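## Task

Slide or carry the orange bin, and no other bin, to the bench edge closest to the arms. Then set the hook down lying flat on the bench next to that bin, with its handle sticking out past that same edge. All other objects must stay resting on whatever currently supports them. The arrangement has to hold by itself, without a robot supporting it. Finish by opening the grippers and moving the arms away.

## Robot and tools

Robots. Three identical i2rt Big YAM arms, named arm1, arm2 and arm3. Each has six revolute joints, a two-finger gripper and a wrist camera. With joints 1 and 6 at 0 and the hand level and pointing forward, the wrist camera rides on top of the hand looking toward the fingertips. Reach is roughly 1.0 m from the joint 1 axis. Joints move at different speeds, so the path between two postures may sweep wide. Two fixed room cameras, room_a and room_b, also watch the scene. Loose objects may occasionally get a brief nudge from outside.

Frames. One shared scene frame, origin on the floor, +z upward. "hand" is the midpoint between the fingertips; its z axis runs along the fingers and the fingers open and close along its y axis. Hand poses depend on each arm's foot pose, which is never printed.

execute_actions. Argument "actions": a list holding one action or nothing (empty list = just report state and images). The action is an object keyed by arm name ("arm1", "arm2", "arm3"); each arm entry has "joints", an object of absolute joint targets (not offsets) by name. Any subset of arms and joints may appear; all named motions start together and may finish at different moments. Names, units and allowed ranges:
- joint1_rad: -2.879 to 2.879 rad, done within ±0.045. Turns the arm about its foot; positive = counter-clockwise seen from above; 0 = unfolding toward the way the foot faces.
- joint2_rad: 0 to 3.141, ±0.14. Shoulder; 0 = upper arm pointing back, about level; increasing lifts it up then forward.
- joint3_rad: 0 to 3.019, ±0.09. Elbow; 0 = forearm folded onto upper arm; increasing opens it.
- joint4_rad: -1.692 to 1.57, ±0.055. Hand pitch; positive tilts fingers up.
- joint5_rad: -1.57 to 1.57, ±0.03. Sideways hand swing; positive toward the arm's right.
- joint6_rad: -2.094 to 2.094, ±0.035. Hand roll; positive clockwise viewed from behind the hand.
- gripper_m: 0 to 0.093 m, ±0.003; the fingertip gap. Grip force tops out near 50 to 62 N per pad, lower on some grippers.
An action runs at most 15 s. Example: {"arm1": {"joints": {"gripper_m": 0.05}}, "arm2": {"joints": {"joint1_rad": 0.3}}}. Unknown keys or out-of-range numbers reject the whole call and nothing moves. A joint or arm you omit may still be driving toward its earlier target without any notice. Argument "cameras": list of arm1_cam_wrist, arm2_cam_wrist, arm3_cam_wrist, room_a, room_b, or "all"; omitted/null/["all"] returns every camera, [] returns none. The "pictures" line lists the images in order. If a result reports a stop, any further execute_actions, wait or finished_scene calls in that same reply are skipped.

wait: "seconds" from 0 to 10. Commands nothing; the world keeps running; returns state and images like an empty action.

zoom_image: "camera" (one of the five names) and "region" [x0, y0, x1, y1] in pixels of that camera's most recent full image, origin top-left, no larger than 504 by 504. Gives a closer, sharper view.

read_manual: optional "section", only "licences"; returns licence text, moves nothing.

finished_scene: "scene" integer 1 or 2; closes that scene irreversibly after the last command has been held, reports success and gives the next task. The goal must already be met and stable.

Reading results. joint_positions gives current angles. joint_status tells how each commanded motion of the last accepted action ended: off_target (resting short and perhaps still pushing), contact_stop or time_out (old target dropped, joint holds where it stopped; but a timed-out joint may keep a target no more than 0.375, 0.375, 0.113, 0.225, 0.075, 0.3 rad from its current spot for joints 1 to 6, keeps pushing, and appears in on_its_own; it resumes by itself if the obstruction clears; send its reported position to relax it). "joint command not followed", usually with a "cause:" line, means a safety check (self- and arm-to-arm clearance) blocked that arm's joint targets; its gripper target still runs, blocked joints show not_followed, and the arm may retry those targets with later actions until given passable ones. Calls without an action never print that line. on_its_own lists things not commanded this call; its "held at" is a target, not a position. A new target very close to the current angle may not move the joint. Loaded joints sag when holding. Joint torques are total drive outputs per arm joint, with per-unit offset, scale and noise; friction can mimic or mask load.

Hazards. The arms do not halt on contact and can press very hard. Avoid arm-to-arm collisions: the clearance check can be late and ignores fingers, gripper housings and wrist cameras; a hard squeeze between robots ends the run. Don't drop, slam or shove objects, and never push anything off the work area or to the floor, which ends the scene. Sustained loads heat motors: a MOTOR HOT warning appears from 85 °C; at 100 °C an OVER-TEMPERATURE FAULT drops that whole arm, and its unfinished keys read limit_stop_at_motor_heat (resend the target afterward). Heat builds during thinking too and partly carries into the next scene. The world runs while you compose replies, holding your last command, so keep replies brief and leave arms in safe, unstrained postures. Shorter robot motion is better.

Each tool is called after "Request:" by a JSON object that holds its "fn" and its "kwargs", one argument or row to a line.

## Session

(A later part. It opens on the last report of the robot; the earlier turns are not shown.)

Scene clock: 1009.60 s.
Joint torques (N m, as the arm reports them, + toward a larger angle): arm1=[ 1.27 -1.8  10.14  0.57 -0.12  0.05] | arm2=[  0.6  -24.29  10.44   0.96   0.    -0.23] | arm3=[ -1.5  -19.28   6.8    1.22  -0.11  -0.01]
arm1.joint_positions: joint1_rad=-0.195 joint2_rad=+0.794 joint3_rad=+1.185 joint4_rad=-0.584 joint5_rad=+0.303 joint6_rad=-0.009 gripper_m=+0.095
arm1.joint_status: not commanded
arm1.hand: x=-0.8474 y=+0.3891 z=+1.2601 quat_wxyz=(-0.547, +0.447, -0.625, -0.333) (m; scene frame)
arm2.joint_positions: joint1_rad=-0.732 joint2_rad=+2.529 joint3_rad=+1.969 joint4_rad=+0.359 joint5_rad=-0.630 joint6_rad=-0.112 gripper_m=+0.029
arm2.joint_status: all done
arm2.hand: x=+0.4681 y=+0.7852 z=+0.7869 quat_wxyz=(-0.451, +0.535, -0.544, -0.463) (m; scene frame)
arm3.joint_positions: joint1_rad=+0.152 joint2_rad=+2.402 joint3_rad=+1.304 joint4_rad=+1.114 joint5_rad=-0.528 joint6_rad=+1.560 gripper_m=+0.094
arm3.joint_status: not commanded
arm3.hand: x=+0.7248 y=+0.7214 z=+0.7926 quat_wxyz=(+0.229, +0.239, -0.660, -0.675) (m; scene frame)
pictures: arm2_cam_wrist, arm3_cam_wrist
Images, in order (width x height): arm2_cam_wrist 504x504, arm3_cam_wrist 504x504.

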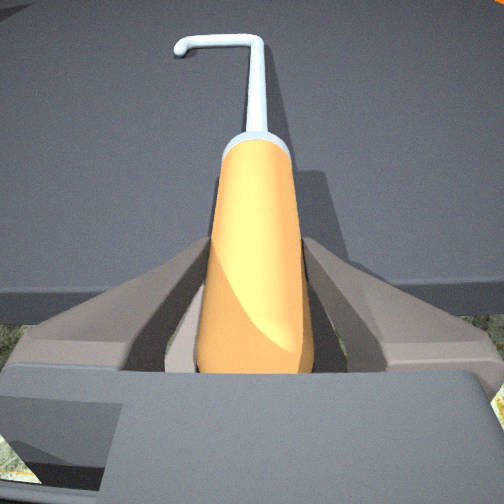

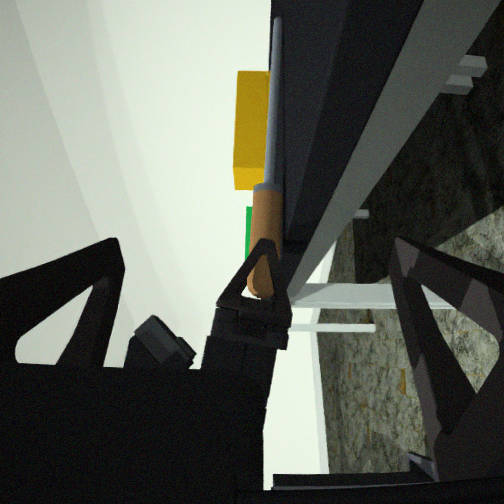

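Request:
{"fn": "execute_actions", "kwargs": {
  "actions": [
    {"arm2": {"joints": {"gripper_m": 0.093, "joint4_rad": 0.36}}}
  ],
  "cameras": ["arm2_cam_wrist", "arm3_cam_wrist", "room_a"]
}}

Scene clock: 1013.73 s.
Joint torques (N m, as the arm reports them, + toward a larger angle): arm1=[ 1.01 -1.61 10.13  0.59 -0.16  0.04] | arm2=[  0.4  -24.23  10.44   1.75   0.01  -0.22] | arm3=[ -1.67 -19.3    6.8    1.22  -0.11  -0.01]
arm1.joint_positions: joint1_rad=-0.195 joint2_rad=+0.794 joint3_rad=+1.185 joint4_rad=-0.584 joint5_rad=+0.303 joint6_rad=-0.009 gripper_m=+0.095
arm1.joint_status: not commanded
arm1.hand: x=-0.8474 y=+0.3891 z=+1.2601 quat_wxyz=(-0.547, +0.447, -0.625, -0.333) (m; scene frame)
arm2.joint_positions: joint1_rad=-0.732 joint2_rad=+2.529 joint3_rad=+1.969 joint4_rad=+0.359 joint5_rad=-0.630 joint6_rad=-0.113 gripper_m=+0.093
arm2.joint_status: all done
arm2.hand: x=+0.4681 y=+0.7852 z=+0.7869 quat_wxyz=(-0.451, +0.536, -0.543, -0.463) (m; scene frame)
arm3.joint_positions: joint1_rad=+0.152 joint2_rad=+2.402 joint3_rad=+1.304 joint4_rad=+1.114 joint5_rad=-0.528 joint6_rad=+1.560 gripper_m=+0.094
arm3.joint_status: not commanded
arm3.hand: x=+0.7248 y=+0.7214 z=+0.7926 quat_wxyz=(+0.229, +0.239, -0.660, -0.675) (m; scene frame)
pictures: arm2_cam_wrist, arm3_cam_wrist, room_a
Images, in order (width x height): arm2_cam_wrist 504x504, arm3_cam_wrist 504x504, room_a 504x504.

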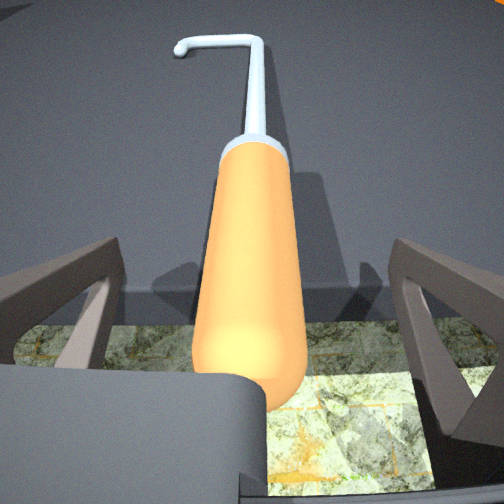

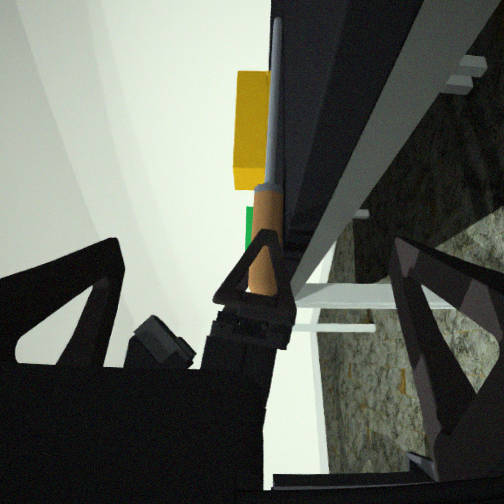

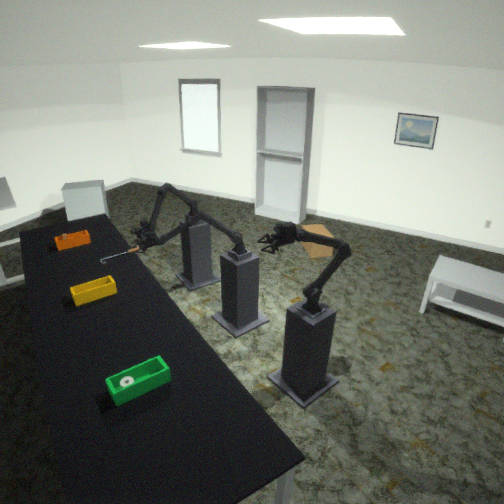

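Request:
{"fn": "execute_actions", "kwargs": {
  "actions": []
}}

Scene clock: 1044.00 s.
Joint torques (N m, as the arm reports them, + toward a larger angle): arm1=[ 0.97 -1.56 10.15  0.62 -0.13  0.05] | arm2=[  0.68 -24.37  10.45   1.72   0.01  -0.22] | arm3=[ -1.46 -19.2    6.81   1.24  -0.11  -0.01]
arm1.joint_positions: joint1_rad=-0.195 joint2_rad=+0.794 joint3_rad=+1.185 joint4_rad=-0.584 joint5_rad=+0.303 joint6_rad=-0.009 gripper_m=+0.095
arm1.joint_status: not commanded
arm1.hand: x=-0.8474 y=+0.3891 z=+1.2601 quat_wxyz=(-0.547, +0.447, -0.625, -0.333) (m; scene frame)
arm2.joint_positions: joint1_rad=-0.732 joint2_rad=+2.529 joint3_rad=+1.969 joint4_rad=+0.359 joint5_rad=-0.630 joint6_rad=-0.113 gripper_m=+0.093
arm2.joint_status: all done
arm2.hand: x=+0.4681 y=+0.7852 z=+0.7869 quat_wxyz=(-0.451, +0.536, -0.543, -0.463) (m; scene frame)
arm3.joint_positions: joint1_rad=+0.152 joint2_rad=+2.402 joint3_rad=+1.304 joint4_rad=+1.114 joint5_rad=-0.528 joint6_rad=+1.560 gripper_m=+0.094
arm3.joint_status: not commanded
arm3.hand: x=+0.7248 y=+0.7214 z=+0.7926 quat_wxyz=(+0.229, +0.239, -0.660, -0.675) (m; scene frame)
pictures: arm1_cam_wrist, arm2_cam_wrist, arm3_cam_wrist, room_a, room_b
Images, in order (width x height): arm1_cam_wrist 504x504, arm2_cam_wrist 504x504, arm3_cam_wrist 504x504, room_a 504x504, room_b 504x504.

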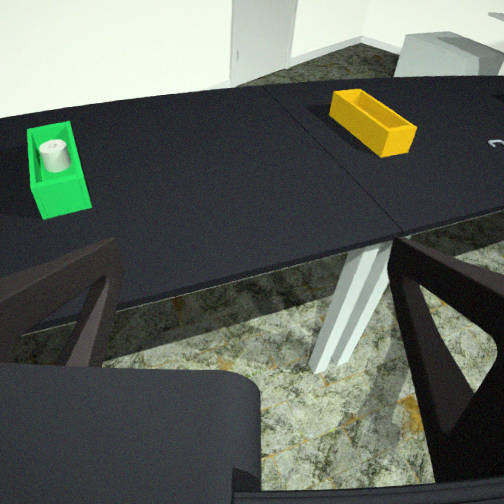

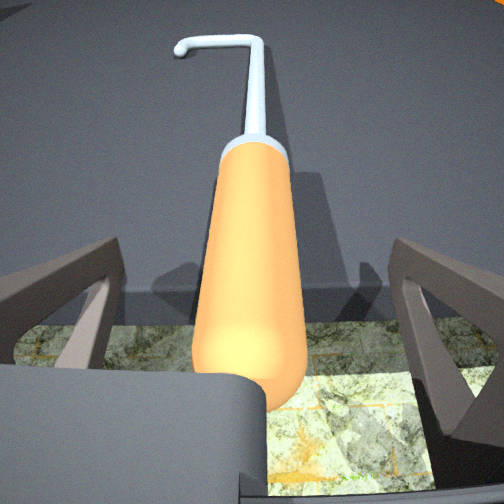

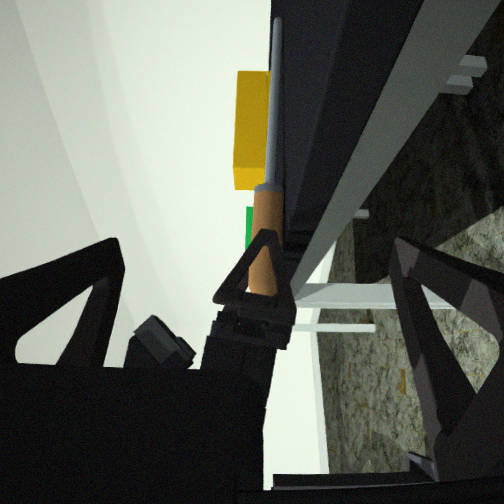

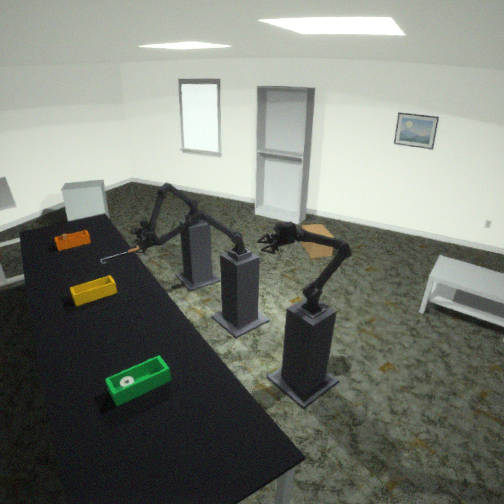

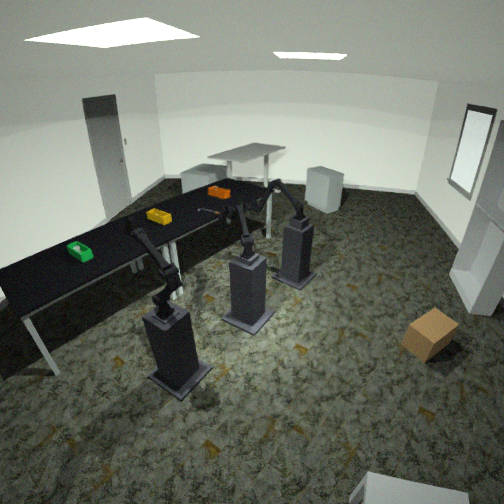

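Request:
{"fn": "execute_actions", "kwargs": {
  "actions": [
    {"arm2": {"joints": {"joint2_rad": 2.26, "joint4_rad": 1.05}}, "arm3": {"joints": {"joint2_rad": 2.1, "joint3_rad": 2.02, "joint5_rad": 0.61, "joint6_rad": 0.10}}}
  ],
  "cameras": ["room_a", "room_b"]
}}

Scene clock: 1132.77 s.
Joint torques (N m, as the arm reports them, + toward a larger angle): arm1=[ 1.03 -1.25 10.14  0.57 -0.13  0.07] | arm2=[  0.64 -21.37   9.25   1.73   0.33  -0.17] | arm3=[ -1.44 -20.5    9.06   0.18  -0.21  -0.09]
arm1.joint_positions: joint1_rad=-0.195 joint2_rad=+0.794 joint3_rad=+1.185 joint4_rad=-0.584 joint5_rad=+0.303 joint6_rad=-0.009 gripper_m=+0.095
arm1.joint_status: not commanded
arm1.hand: x=-0.8474 y=+0.3891 z=+1.2601 quat_wxyz=(-0.547, +0.447, -0.625, -0.333) (m; scene frame)
arm2.joint_positions: joint1_rad=-0.732 joint2_rad=+2.237 joint3_rad=+1.989 joint4_rad=+1.029 joint5_rad=-0.630 joint6_rad=-0.113 gripper_m=+0.093
arm2.joint_status: all done
arm2.hand: x=+0.4304 y=+0.7286 z=+1.1831 quat_wxyz=(-0.755, +0.429, -0.179, -0.462) (m; scene frame)
arm3.joint_positions: joint1_rad=+0.151 joint2_rad=+2.099 joint3_rad=+2.007 joint4_rad=+1.111 joint5_rad=+0.607 joint6_rad=+0.110 gripper_m=+0.094
arm3.joint_status: all done
arm3.hand: x=+0.9045 y=+0.7680 z=+1.3652 quat_wxyz=(-0.626, -0.013, -0.387, -0.677) (m; scene frame)
pictures: room_a, room_b
Images, in order (width x height): room_a 504x504, room_b 504x504.

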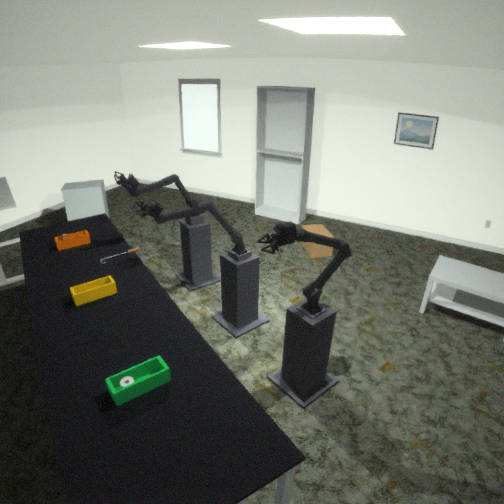

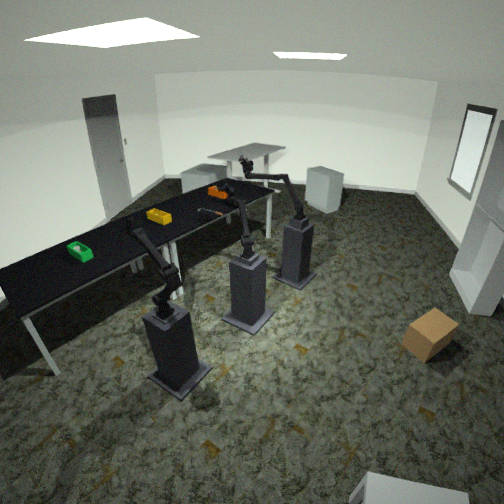

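Request:
{"fn": "execute_actions", "kwargs": {
  "actions": [
    {"arm2": {"joints": {"joint1_rad": -0.235, "joint2_rad": 2.30, "joint3_rad": 1.28, "joint5_rad": 0.53, "joint6_rad": -1.585}}, "arm3": {"joints": {"joint1_rad": 0.40, "joint2_rad": 2.35, "joint4_rad": 0.42}}}
  ],
  "cameras": ["arm2_cam_wrist", "arm3_cam_wrist", "room_a"]
}}

Scene clock: 1144.80 s.
Joint torques (N m, as the arm reports them, + toward a larger angle): arm1=[ 1.03 -1.75 10.14  0.7  -0.16  0.08] | arm2=[  0.53 -19.86   5.41   2.32   0.15  -0.11] | arm3=[ -0.7  -25.26  10.31   0.92   0.04  -0.09]
arm1.joint_positions: joint1_rad=-0.195 joint2_rad=+0.794 joint3_rad=+1.185 joint4_rad=-0.584 joint5_rad=+0.303 joint6_rad=-0.009 gripper_m=+0.095
arm1.joint_status: not commanded
arm1.hand: x=-0.8474 y=+0.3891 z=+1.2601 quat_wxyz=(-0.547, +0.447, -0.625, -0.333) (m; scene frame)
arm2.joint_positions: joint1_rad=-0.240 joint2_rad=+2.303 joint3_rad=+1.283 joint4_rad=+1.034 joint5_rad=+0.530 joint6_rad=-1.573 gripper_m=+0.093
arm2.joint_status: all done
arm2.hand: x=+0.2064 y=+0.7266 z=+0.7878 quat_wxyz=(-0.669, +0.665, -0.238, +0.230) (m; scene frame)
arm3.joint_positions: joint1_rad=+0.393 joint2_rad=+2.368 joint3_rad=+1.995 joint4_rad=+0.431 joint5_rad=+0.609 joint6_rad=+0.108 gripper_m=+0.094
arm3.joint_status: all done
arm3.hand: x=+0.6660 y=+0.8781 z=+1.0128 quat_wxyz=(-0.533, +0.392, -0.568, -0.491) (m; scene frame)
pictures: arm2_cam_wrist, arm3_cam_wrist, room_a
Images, in order (width x height): arm2_cam_wrist 504x504, arm3_cam_wrist 504x504, room_a 504x504.

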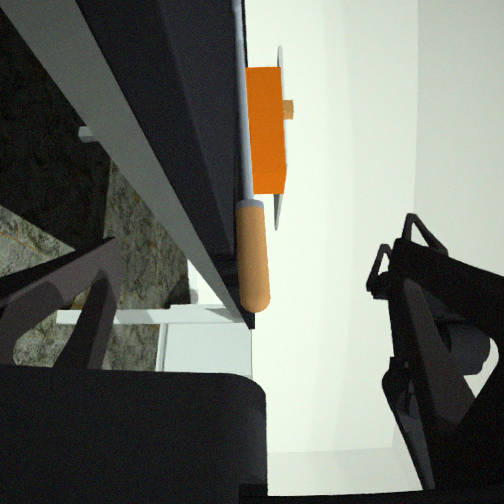

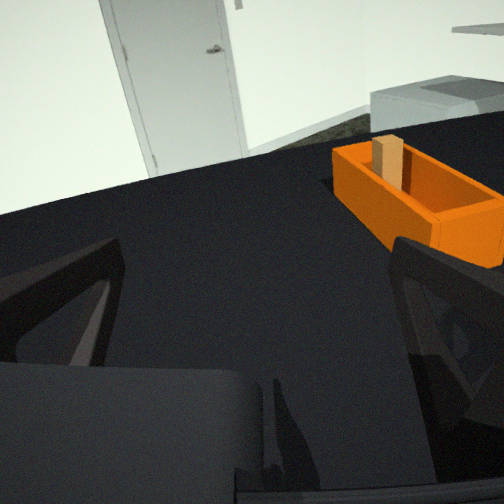

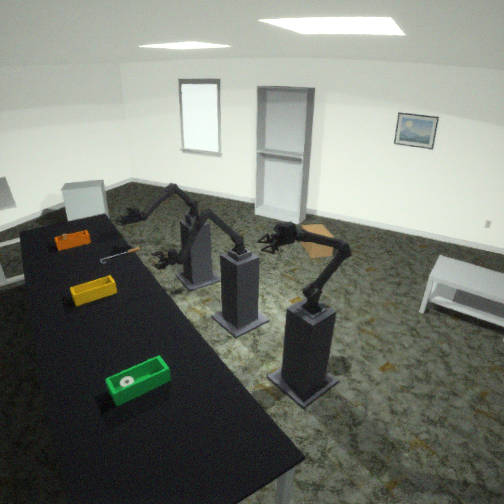

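Request:
{"fn": "execute_actions", "kwargs": {
  "actions": [
    {"arm3": {"joints": {"joint1_rad": 0.642, "joint2_rad": 2.50}}}
  ],
  "cameras": ["arm2_cam_wrist", "arm3_cam_wrist"]
}}

Scene clock: 1150.00 s.
Joint torques (N m, as the arm reports them, + toward a larger angle): arm1=[ 0.77 -1.94 10.11  0.66 -0.14  0.07] | arm2=[  0.51 -20.06   5.42   2.3    0.15  -0.12] | arm3=[ -0.86 -25.57   9.8    1.19   0.12  -0.09]
arm1.joint_positions: joint1_rad=-0.195 joint2_rad=+0.794 joint3_rad=+1.185 joint4_rad=-0.584 joint5_rad=+0.303 joint6_rad=-0.009 gripper_m=+0.095
arm1.joint_status: not commanded
arm1.hand: x=-0.8474 y=+0.3891 z=+1.2601 quat_wxyz=(-0.547, +0.447, -0.625, -0.333) (m; scene frame)
arm2.joint_positions: joint1_rad=-0.240 joint2_rad=+2.303 joint3_rad=+1.283 joint4_rad=+1.034 joint5_rad=+0.530 joint6_rad=-1.573 gripper_m=+0.093
arm2.joint_status: not commanded
arm2.hand: x=+0.2064 y=+0.7266 z=+0.7878 quat_wxyz=(-0.669, +0.665, -0.238, +0.230) (m; scene frame)
arm3.joint_positions: joint1_rad=+0.637 joint2_rad=+2.512 joint3_rad=+1.995 joint4_rad=+0.423 joint5_rad=+0.609 joint6_rad=+0.107 gripper_m=+0.094
arm3.joint_status: all done
arm3.hand: x=+0.4585 y=+0.7937 z=+0.8824 quat_wxyz=(-0.463, +0.510, -0.527, -0.498) (m; scene frame)
pictures: arm2_cam_wrist, arm3_cam_wrist
Images, in order (width x height): arm2_cam_wrist 504x504, arm3_cam_wrist 504x504.

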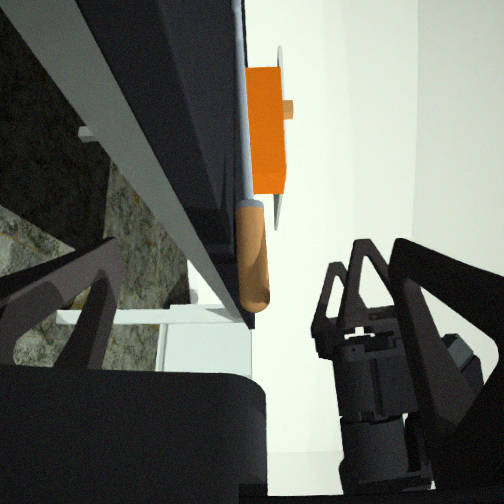

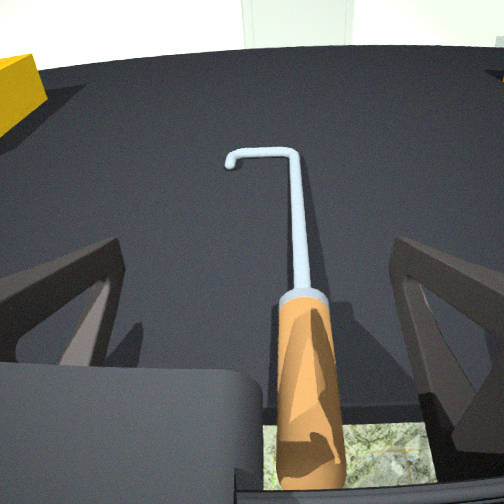

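Request:
{"fn": "execute_actions", "kwargs": {
  "actions": [
    {"arm3": {"joints": {"joint2_rad": 2.565, "joint5_rad": 0.665, "joint6_rad": 0.13}}}
  ],
  "cameras": ["arm2_cam_wrist", "arm3_cam_wrist"]
}}

Scene clock: 1179.47 s.
Joint torques (N m, as the arm reports them, + toward a larger angle): arm1=[ 1.31 -1.58 10.13  0.61 -0.14  0.07] | arm2=[  0.5  -20.05   5.42   2.3    0.15  -0.12] | arm3=[ -0.55 -24.01   9.73   1.1    0.21   0.07]
arm1.joint_positions: joint1_rad=-0.195 joint2_rad=+0.794 joint3_rad=+1.185 joint4_rad=-0.584 joint5_rad=+0.303 joint6_rad=-0.009 gripper_m=+0.095
arm1.joint_status: not commanded
arm1.hand: x=-0.8474 y=+0.3891 z=+1.2601 quat_wxyz=(-0.547, +0.447, -0.625, -0.333) (m; scene frame)
arm2.joint_positions: joint1_rad=-0.240 joint2_rad=+2.303 joint3_rad=+1.283 joint4_rad=+1.034 joint5_rad=+0.530 joint6_rad=-1.573 gripper_m=+0.093
arm2.joint_status: not commanded
arm2.hand: x=+0.2064 y=+0.7266 z=+0.7878 quat_wxyz=(-0.669, +0.665, -0.238, +0.230) (m; scene frame)
arm3.joint_positions: joint1_rad=+0.637 joint2_rad=+2.545 joint3_rad=+1.995 joint4_rad=+0.423 joint5_rad=+0.662 joint6_rad=+0.120 gripper_m=+0.094
arm3.joint_status: all done
arm3.hand: x=+0.4687 y=+0.7923 z=+0.8542 quat_wxyz=(-0.473, +0.504, -0.543, -0.477) (m; scene frame)
pictures: arm2_cam_wrist, arm3_cam_wrist
Images, in order (width x height): arm2_cam_wrist 504x504, arm3_cam_wrist 504x504.

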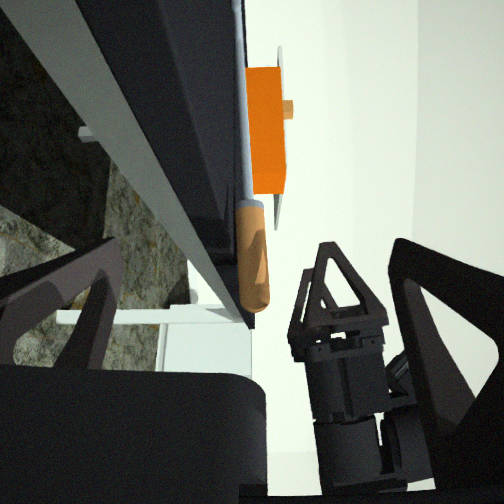

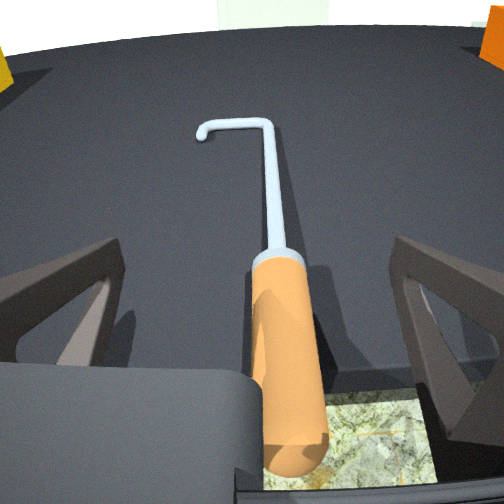

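Request:
{"fn": "execute_actions", "kwargs": {
  "actions": [
    {"arm3": {"joints": {"joint1_rad": 0.621, "joint2_rad": 2.61}}}
  ],
  "cameras": ["arm2_cam_wrist", "arm3_cam_wrist"]
}}

Scene clock: 1192.10 s.
Joint torques (N m, as the arm reports them, + toward a larger angle): arm1=[ 0.91 -1.63 10.2   0.68 -0.15  0.07] | arm2=[  0.52 -20.07   5.41   2.31   0.15  -0.12] | arm3=[ -1.18 -23.06   9.52   1.24   0.24   0.08]
arm1.joint_positions: joint1_rad=-0.195 joint2_rad=+0.794 joint3_rad=+1.185 joint4_rad=-0.584 joint5_rad=+0.303 joint6_rad=-0.009 gripper_m=+0.095
arm1.joint_status: not commanded
arm1.hand: x=-0.8474 y=+0.3891 z=+1.2601 quat_wxyz=(-0.547, +0.447, -0.625, -0.333) (m; scene frame)
arm2.joint_positions: joint1_rad=-0.240 joint2_rad=+2.303 joint3_rad=+1.283 joint4_rad=+1.034 joint5_rad=+0.530 joint6_rad=-1.573 gripper_m=+0.093
arm2.joint_status: not commanded
arm2.hand: x=+0.2064 y=+0.7266 z=+0.7878 quat_wxyz=(-0.669, +0.665, -0.238, +0.230) (m; scene frame)
arm3.joint_positions: joint1_rad=+0.629 joint2_rad=+2.595 joint3_rad=+1.995 joint4_rad=+0.423 joint5_rad=+0.662 joint6_rad=+0.120 gripper_m=+0.094
arm3.joint_status: all done
arm3.hand: x=+0.4778 y=+0.7922 z=+0.8098 quat_wxyz=(-0.473, +0.518, -0.548, -0.456) (m; scene frame)
pictures: arm2_cam_wrist, arm3_cam_wrist
Images, in order (width x height): arm2_cam_wrist 504x504, arm3_cam_wrist 504x504.

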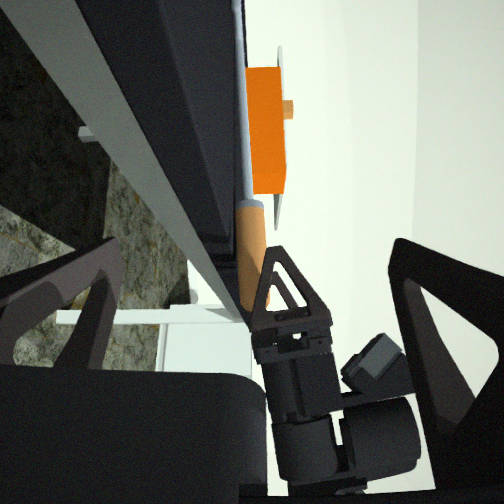

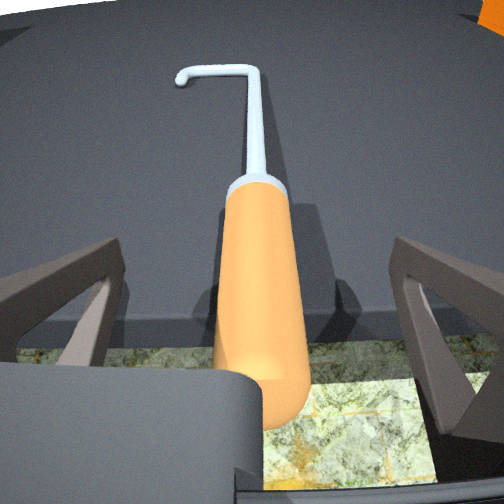

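Request:
{"fn": "execute_actions", "kwargs": {
  "actions": [
    {"arm3": {"joints": {"joint2_rad": 2.636}}}
  ],
  "cameras": ["arm2_cam_wrist", "arm3_cam_wrist"]
}}

Scene clock: 1200.83 s.
Joint torques (N m, as the arm reports them, + toward a larger angle): arm1=[ 0.88 -1.47 10.2   0.57 -0.14  0.08] | arm2=[  0.57 -20.12   5.42   2.3    0.15  -0.13] | arm3=[ -1.58 -23.01   9.44   1.21   0.25   0.07]
arm1.joint_positions: joint1_rad=-0.195 joint2_rad=+0.794 joint3_rad=+1.185 joint4_rad=-0.584 joint5_rad=+0.303 joint6_rad=-0.009 gripper_m=+0.095
arm1.joint_status: not commanded
arm1.hand: x=-0.8474 y=+0.3891 z=+1.2601 quat_wxyz=(-0.547, +0.447, -0.625, -0.333) (m; scene frame)
arm2.joint_positions: joint1_rad=-0.240 joint2_rad=+2.303 joint3_rad=+1.283 joint4_rad=+1.034 joint5_rad=+0.530 joint6_rad=-1.573 gripper_m=+0.093
arm2.joint_status: not commanded
arm2.hand: x=+0.2064 y=+0.7266 z=+0.7878 quat_wxyz=(-0.669, +0.665, -0.238, +0.230) (m; scene frame)
arm3.joint_positions: joint1_rad=+0.629 joint2_rad=+2.610 joint3_rad=+1.995 joint4_rad=+0.423 joint5_rad=+0.662 joint6_rad=+0.121 gripper_m=+0.094
arm3.joint_status: all done
arm3.hand: x=+0.4789 y=+0.7907 z=+0.7967 quat_wxyz=(-0.472, +0.523, -0.549, -0.451) (m; scene frame)
pictures: arm2_cam_wrist, arm3_cam_wrist
Images, in order (width x height): arm2_cam_wrist 504x504, arm3_cam_wrist 504x504.

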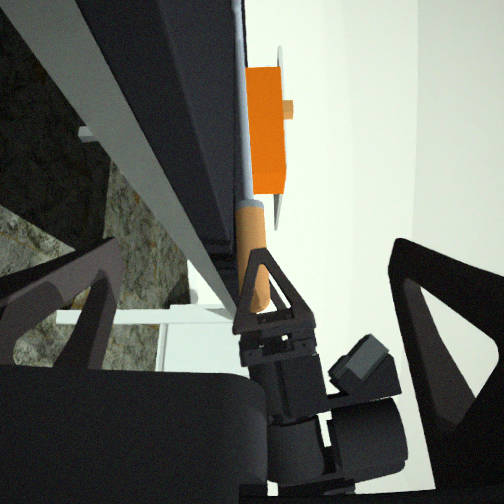

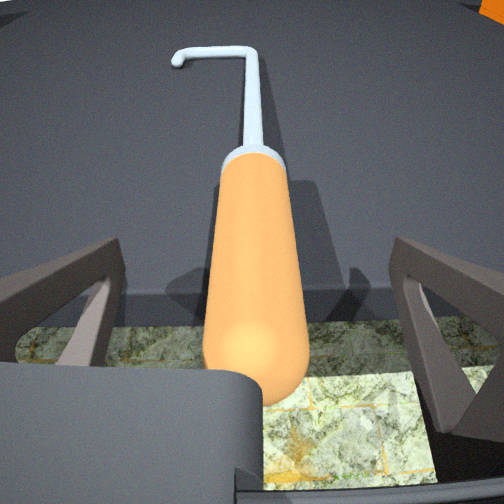

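Request:
{"fn": "zoom_image", "kwargs": {
  "camera": "arm2_cam_wrist",
  "region": [180, 180, 340, 340]
}}

Region (180, 180, 340, 340) of arm2_cam_wrist's 504x504 image, scaled by 3.150, with more detail than that image has.

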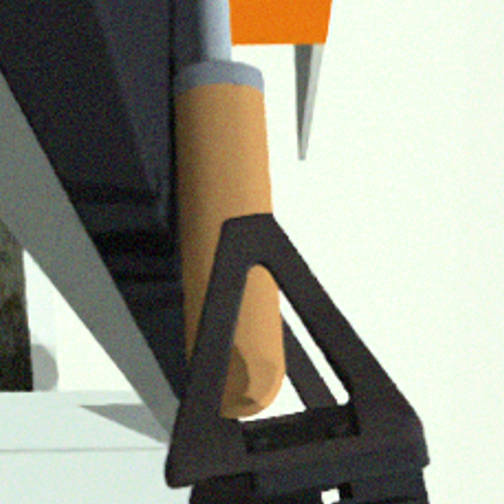

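Request:
{"fn": "execute_actions", "kwargs": {
  "actions": [
    {"arm3": {"joints": {"joint4_rad": 0.38}}}
  ],
  "cameras": ["arm2_cam_wrist", "arm3_cam_wrist"]
}}

Request:
{"fn": "zoom_image", "kwargs": {
  "camera": "arm2_cam_wrist",
  "region": [180, 180, 340, 340]
}}

Scene clock: 1216.07 s.
Joint torques (N m, as the arm reports them, + toward a larger angle): arm1=[ 0.97 -1.64 10.1   0.67 -0.15  0.08] | arm2=[  0.54 -20.02   5.42   2.29   0.15  -0.13] | arm3=[ -1.42 -22.43   9.29   0.94   0.26   0.07]
arm1.joint_positions: joint1_rad=-0.195 joint2_rad=+0.794 joint3_rad=+1.185 joint4_rad=-0.584 joint5_rad=+0.303 joint6_rad=-0.009 gripper_m=+0.095
arm1.joint_status: not commanded
arm1.hand: x=-0.8474 y=+0.3891 z=+1.2601 quat_wxyz=(-0.547, +0.447, -0.625, -0.333) (m; scene frame)
arm2.joint_positions: joint1_rad=-0.240 joint2_rad=+2.303 joint3_rad=+1.283 joint4_rad=+1.034 joint5_rad=+0.530 joint6_rad=-1.573 gripper_m=+0.093
arm2.joint_status: not commanded
arm2.hand: x=+0.2064 y=+0.7266 z=+0.7878 quat_wxyz=(-0.669, +0.665, -0.238, +0.230) (m; scene frame)
arm3.joint_positions: joint1_rad=+0.629 joint2_rad=+2.610 joint3_rad=+1.995 joint4_rad=+0.391 joint5_rad=+0.662 joint6_rad=+0.121 gripper_m=+0.094
arm3.joint_status: all done
arm3.hand: x=+0.4797 y=+0.7896 z=+0.7899 quat_wxyz=(-0.470, +0.533, -0.550, -0.438) (m; scene frame)
pictures: arm2_cam_wrist, arm3_cam_wrist
Images, in order (width x height): arm2_cam_wrist 504x504, arm3_cam_wrist 504x504.

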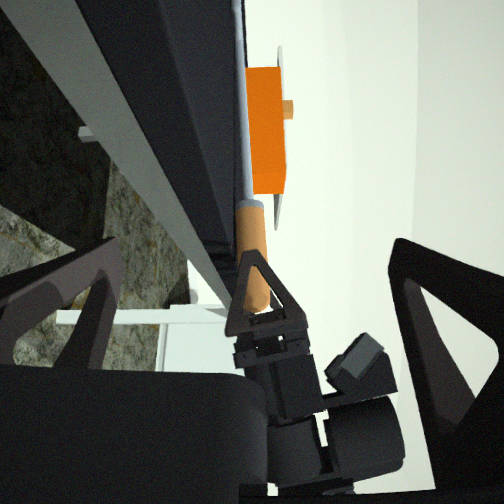

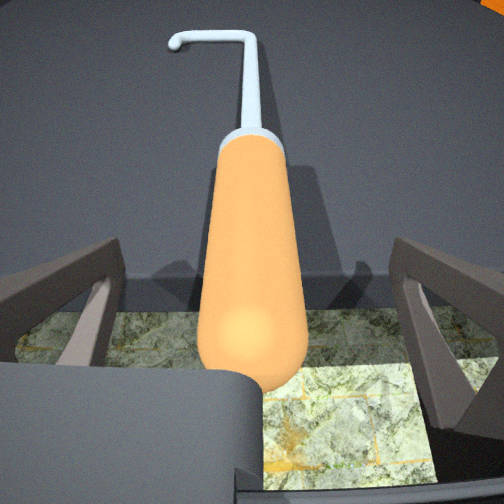

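Region (180, 180, 340, 340) of arm2_cam_wrist's 504x504 image, scaled by 3.150, with more detail than that image has.

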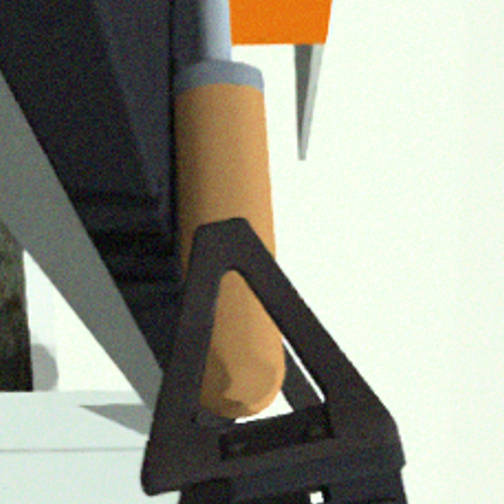

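Request:
{"fn": "execute_actions", "kwargs": {
  "actions": [
    {"arm3": {"joints": {"gripper_m": 0.01}}}
  ],
  "cameras": ["arm2_cam_wrist", "arm3_cam_wrist"]
}}

Scene clock: 1220.90 s.
Joint torques (N m, as the arm reports them, + toward a larger angle): arm1=[ 1.04 -1.69 10.15  0.65 -0.13  0.08] | arm2=[  0.56 -20.1    5.42   2.31   0.15  -0.13] | arm3=[ -1.53 -22.44   9.46   0.92   0.27   0.07]
arm1.joint_positions: joint1_rad=-0.195 joint2_rad=+0.794 joint3_rad=+1.185 joint4_rad=-0.584 joint5_rad=+0.303 joint6_rad=-0.009 gripper_m=+0.095
arm1.joint_status: not commanded
arm1.hand: x=-0.8474 y=+0.3891 z=+1.2601 quat_wxyz=(-0.547, +0.447, -0.625, -0.333) (m; scene frame)
arm2.joint_positions: joint1_rad=-0.240 joint2_rad=+2.303 joint3_rad=+1.283 joint4_rad=+1.034 joint5_rad=+0.530 joint6_rad=-1.573 gripper_m=+0.093
arm2.joint_status: not commanded
arm2.hand: x=+0.2064 y=+0.7266 z=+0.7878 quat_wxyz=(-0.669, +0.665, -0.238, +0.230) (m; scene frame)
arm3.joint_positions: joint1_rad=+0.629 joint2_rad=+2.610 joint3_rad=+1.995 joint4_rad=+0.391 joint5_rad=+0.661 joint6_rad=+0.121 gripper_m=+0.029
arm3.joint_status: gripper_m off_target (ended at +0.029, target +0.010)
arm3.hand: x=+0.4796 y=+0.7896 z=+0.7898 quat_wxyz=(-0.470, +0.533, -0.550, -0.439) (m; scene frame)
pictures: arm2_cam_wrist, arm3_cam_wrist
Images, in order (width x height): arm2_cam_wrist 504x504, arm3_cam_wrist 504x504.

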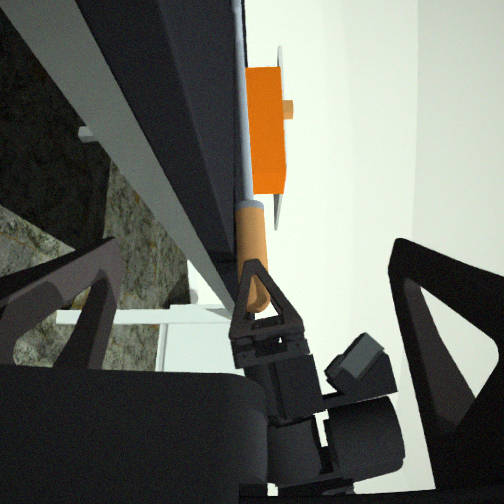

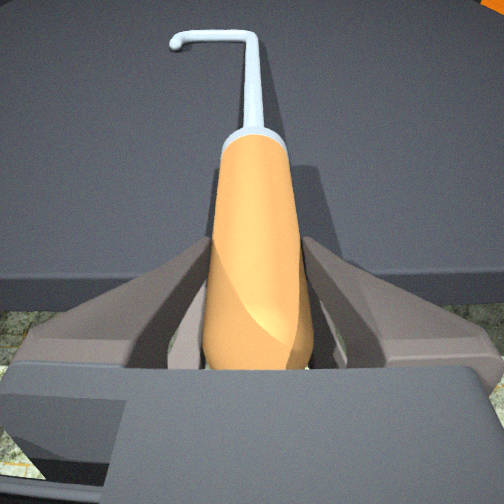

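Request:
{"fn": "execute_actions", "kwargs": {
  "actions": [
    {"arm3": {"joints": {"joint2_rad": 2.515}}}
  ],
  "cameras": ["arm2_cam_wrist", "arm3_cam_wrist"]
}}

Scene clock: 1257.50 s.
Joint torques (N m, as the arm reports them, + toward a larger angle): arm1=[ 1.06 -1.7  10.13  0.6  -0.15  0.08] | arm2=[  0.48 -20.07   5.42   2.31   0.15  -0.13] | arm3=[ -0.81 -29.6    9.52   1.89   0.25   0.07]
arm1.joint_positions: joint1_rad=-0.195 joint2_rad=+0.794 joint3_rad=+1.185 joint4_rad=-0.584 joint5_rad=+0.303 joint6_rad=-0.009 gripper_m=+0.095
arm1.joint_status: not commanded
arm1.hand: x=-0.8474 y=+0.3891 z=+1.2601 quat_wxyz=(-0.547, +0.447, -0.625, -0.333) (m; scene frame)
arm2.joint_positions: joint1_rad=-0.240 joint2_rad=+2.303 joint3_rad=+1.283 joint4_rad=+1.034 joint5_rad=+0.530 joint6_rad=-1.573 gripper_m=+0.093
arm2.joint_status: not commanded
arm2.hand: x=+0.2064 y=+0.7266 z=+0.7878 quat_wxyz=(-0.669, +0.665, -0.238, +0.230) (m; scene frame)
arm3.joint_positions: joint1_rad=+0.629 joint2_rad=+2.576 joint3_rad=+1.995 joint4_rad=+0.366 joint5_rad=+0.661 joint6_rad=+0.121 gripper_m=+0.029
arm3.joint_status: all done
arm3.hand: x=+0.4779 y=+0.7920 z=+0.8145 quat_wxyz=(-0.470, +0.531, -0.550, -0.442) (m; scene frame)
pictures: arm2_cam_wrist, arm3_cam_wrist
Images, in order (width x height): arm2_cam_wrist 504x504, arm3_cam_wrist 504x504.

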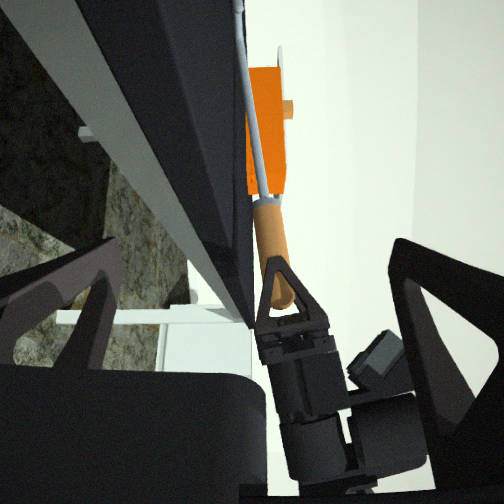

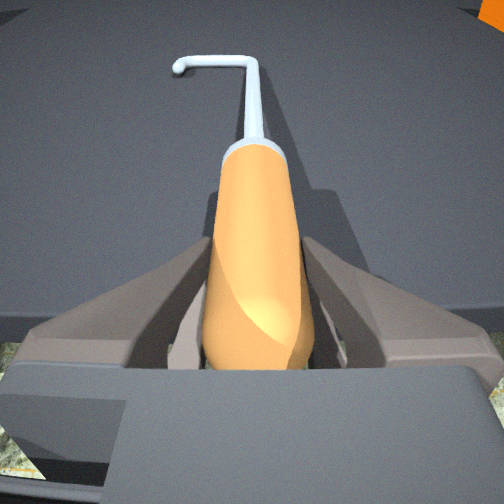

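Request:
{"fn": "execute_actions", "kwargs": {
  "actions": [
    {"arm3": {"joints": {"joint2_rad": 2.447}}}
  ],
  "cameras": ["arm2_cam_wrist", "arm3_cam_wrist"]
}}

Scene clock: 1265.03 s.
Joint torques (N m, as the arm reports them, + toward a larger angle): arm1=[ 1.28 -1.82 10.22  0.63 -0.15  0.07] | arm2=[  0.49 -20.07   5.41   2.29   0.15  -0.13] | arm3=[ -1.18 -28.79  10.07   2.12   0.25   0.07]
arm1.joint_positions: joint1_rad=-0.195 joint2_rad=+0.794 joint3_rad=+1.185 joint4_rad=-0.584 joint5_rad=+0.303 joint6_rad=-0.009 gripper_m=+0.095
arm1.joint_status: not commanded
arm1.hand: x=-0.8474 y=+0.3891 z=+1.2601 quat_wxyz=(-0.547, +0.447, -0.625, -0.333) (m; scene frame)
arm2.joint_positions: joint1_rad=-0.240 joint2_rad=+2.303 joint3_rad=+1.283 joint4_rad=+1.034 joint5_rad=+0.530 joint6_rad=-1.573 gripper_m=+0.093
arm2.joint_status: not commanded
arm2.hand: x=+0.2064 y=+0.7266 z=+0.7878 quat_wxyz=(-0.669, +0.665, -0.238, +0.230) (m; scene frame)
arm3.joint_positions: joint1_rad=+0.629 joint2_rad=+2.500 joint3_rad=+1.995 joint4_rad=+0.360 joint5_rad=+0.661 joint6_rad=+0.121 gripper_m=+0.029
arm3.joint_status: all done
arm3.hand: x=+0.4745 y=+0.7964 z=+0.8804 quat_wxyz=(-0.474, +0.508, -0.546, -0.468) (m; scene frame)
pictures: arm2_cam_wrist, arm3_cam_wrist
Images, in order (width x height): arm2_cam_wrist 504x504, arm3_cam_wrist 504x504.

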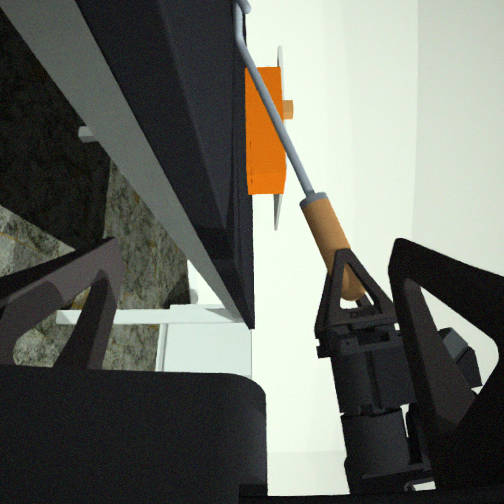

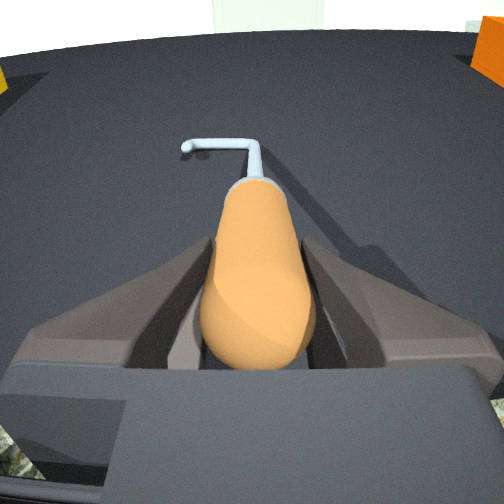

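Request:
{"fn": "execute_actions", "kwargs": {
  "actions": [
    {"arm3": {"joints": {"joint6_rad": -0.93}}}
  ],
  "cameras": ["arm2_cam_wrist", "arm3_cam_wrist"]
}}

Scene clock: 1270.50 s.
Joint torques (N m, as the arm reports them, + toward a larger angle): arm1=[ 1.1  -1.68 10.2   0.62 -0.13  0.05] | arm2=[  0.46 -20.01   5.42   2.3    0.15  -0.13] | arm3=[ -1.47 -27.39   9.97   2.1    0.29  -0.16]
arm1.joint_positions: joint1_rad=-0.195 joint2_rad=+0.794 joint3_rad=+1.185 joint4_rad=-0.584 joint5_rad=+0.303 joint6_rad=-0.009 gripper_m=+0.095
arm1.joint_status: not commanded
arm1.hand: x=-0.8474 y=+0.3891 z=+1.2601 quat_wxyz=(-0.547, +0.447, -0.625, -0.333) (m; scene frame)
arm2.joint_positions: joint1_rad=-0.240 joint2_rad=+2.303 joint3_rad=+1.283 joint4_rad=+1.034 joint5_rad=+0.530 joint6_rad=-1.573 gripper_m=+0.093
arm2.joint_status: not commanded
arm2.hand: x=+0.2064 y=+0.7266 z=+0.7878 quat_wxyz=(-0.669, +0.665, -0.238, +0.230) (m; scene frame)
arm3.joint_positions: joint1_rad=+0.629 joint2_rad=+2.489 joint3_rad=+1.995 joint4_rad=+0.360 joint5_rad=+0.659 joint6_rad=-0.908 gripper_m=+0.029
arm3.joint_status: all done
arm3.hand: x=+0.4739 y=+0.7967 z=+0.8909 quat_wxyz=(-0.645, +0.707, -0.227, -0.179) (m; scene frame)
pictures: arm2_cam_wrist, arm3_cam_wrist
Images, in order (width x height): arm2_cam_wrist 504x504, arm3_cam_wrist 504x504.

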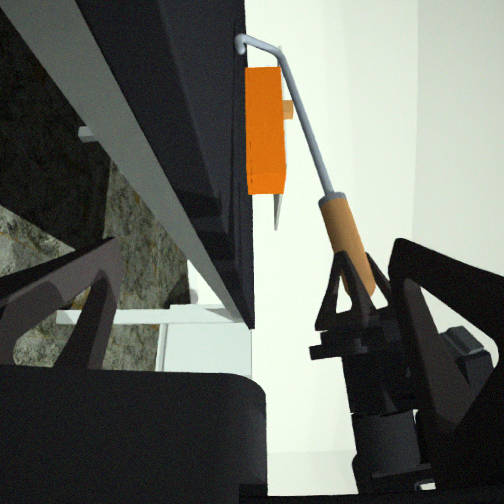

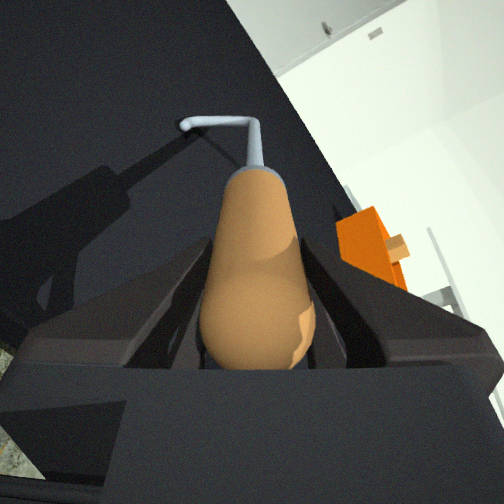

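Request:
{"fn": "execute_actions", "kwargs": {
  "actions": [
    {"arm3": {"joints": {"joint2_rad": 2.47, "joint6_rad": -1.51}}}
  ],
  "cameras": ["arm2_cam_wrist", "arm3_cam_wrist"]
}}

Scene clock: 1283.53 s.
Joint torques (N m, as the arm reports them, + toward a larger angle): arm1=[ 1.29 -1.99 10.21  0.64 -0.16  0.06] | arm2=[  0.5  -20.06   5.42   2.3    0.15  -0.13] | arm3=[ -1.58 -25.16  10.12   2.11   0.24  -0.09]
arm1.joint_positions: joint1_rad=-0.195 joint2_rad=+0.794 joint3_rad=+1.185 joint4_rad=-0.584 joint5_rad=+0.303 joint6_rad=-0.009 gripper_m=+0.095
arm1.joint_status: not commanded
arm1.hand: x=-0.8474 y=+0.3891 z=+1.2601 quat_wxyz=(-0.547, +0.447, -0.625, -0.333) (m; scene frame)
arm2.joint_positions: joint1_rad=-0.240 joint2_rad=+2.303 joint3_rad=+1.283 joint4_rad=+1.034 joint5_rad=+0.530 joint6_rad=-1.573 gripper_m=+0.093
arm2.joint_status: not commanded
arm2.hand: x=+0.2064 y=+0.7266 z=+0.7878 quat_wxyz=(-0.669, +0.665, -0.238, +0.230) (m; scene frame)
arm3.joint_positions: joint1_rad=+0.629 joint2_rad=+2.489 joint3_rad=+1.995 joint4_rad=+0.360 joint5_rad=+0.660 joint6_rad=-1.490 gripper_m=+0.029
arm3.joint_status: all done
arm3.hand: x=+0.4741 y=+0.7967 z=+0.8905 quat_wxyz=(-0.669, +0.743, -0.014, +0.015) (m; scene frame)
pictures: arm2_cam_wrist, arm3_cam_wrist
Images, in order (width x height): arm2_cam_wrist 504x504, arm3_cam_wrist 504x504.

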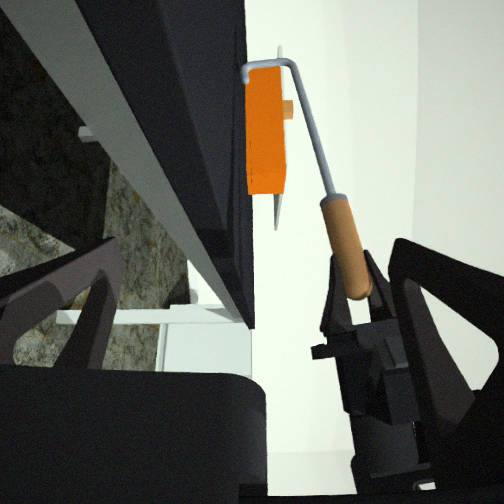

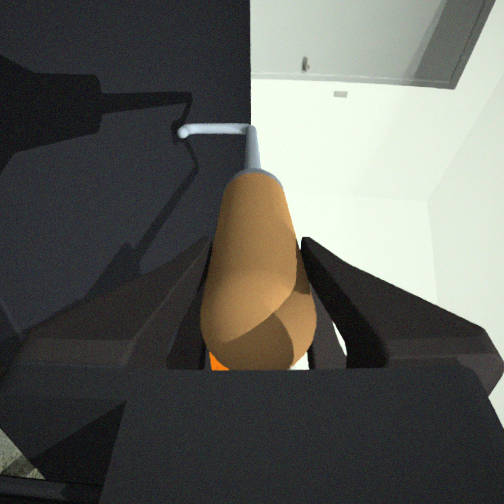

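Request:
{"fn": "execute_actions", "kwargs": {
  "actions": [
    {"arm3": {"joints": {"joint2_rad": 2.34}}}
  ],
  "cameras": ["arm2_cam_wrist", "arm3_cam_wrist"]
}}

Scene clock: 1343.07 s.
Joint torques (N m, as the arm reports them, + toward a larger angle): arm1=[ 1.17 -1.48 10.15  0.65 -0.14  0.07] | arm2=[  0.52 -19.98   5.41   2.3    0.15  -0.12] | arm3=[ -1.55 -28.76  10.76   2.31   0.19  -0.09]
arm1.joint_positions: joint1_rad=-0.195 joint2_rad=+0.794 joint3_rad=+1.185 joint4_rad=-0.584 joint5_rad=+0.303 joint6_rad=-0.009 gripper_m=+0.095
arm1.joint_status: not commanded
arm1.hand: x=-0.8474 y=+0.3891 z=+1.2601 quat_wxyz=(-0.547, +0.447, -0.625, -0.333) (m; scene frame)
arm2.joint_positions: joint1_rad=-0.240 joint2_rad=+2.303 joint3_rad=+1.283 joint4_rad=+1.034 joint5_rad=+0.530 joint6_rad=-1.573 gripper_m=+0.093
arm2.joint_status: not commanded
arm2.hand: x=+0.2064 y=+0.7266 z=+0.7878 quat_wxyz=(-0.669, +0.665, -0.238, +0.230) (m; scene frame)
arm3.joint_positions: joint1_rad=+0.629 joint2_rad=+2.390 joint3_rad=+1.988 joint4_rad=+0.354 joint5_rad=+0.661 joint6_rad=-1.491 gripper_m=+0.029
arm3.joint_status: all done
arm3.hand: x=+0.4757 y=+0.7950 z=+0.9729 quat_wxyz=(-0.694, +0.719, -0.031, -0.004) (m; scene frame)
pictures: arm2_cam_wrist, arm3_cam_wrist
Images, in order (width x height): arm2_cam_wrist 504x504, arm3_cam_wrist 504x504.

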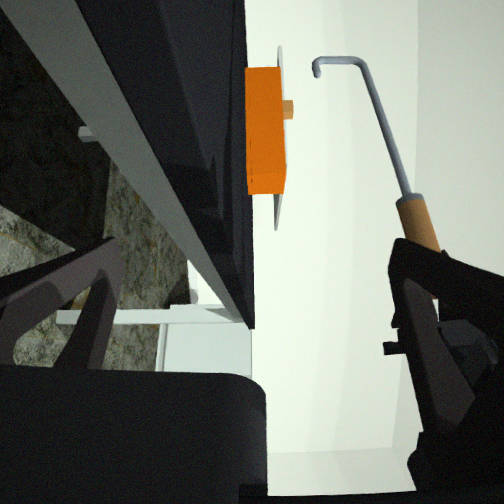

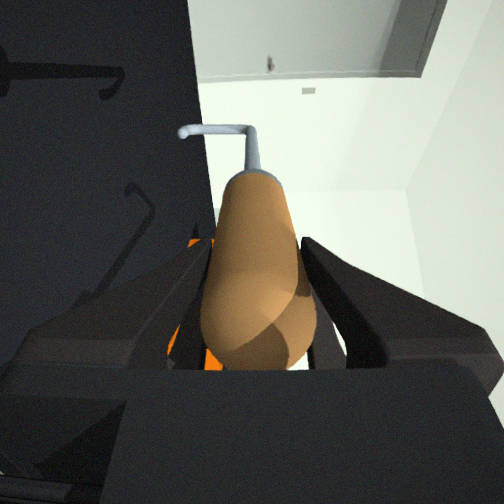

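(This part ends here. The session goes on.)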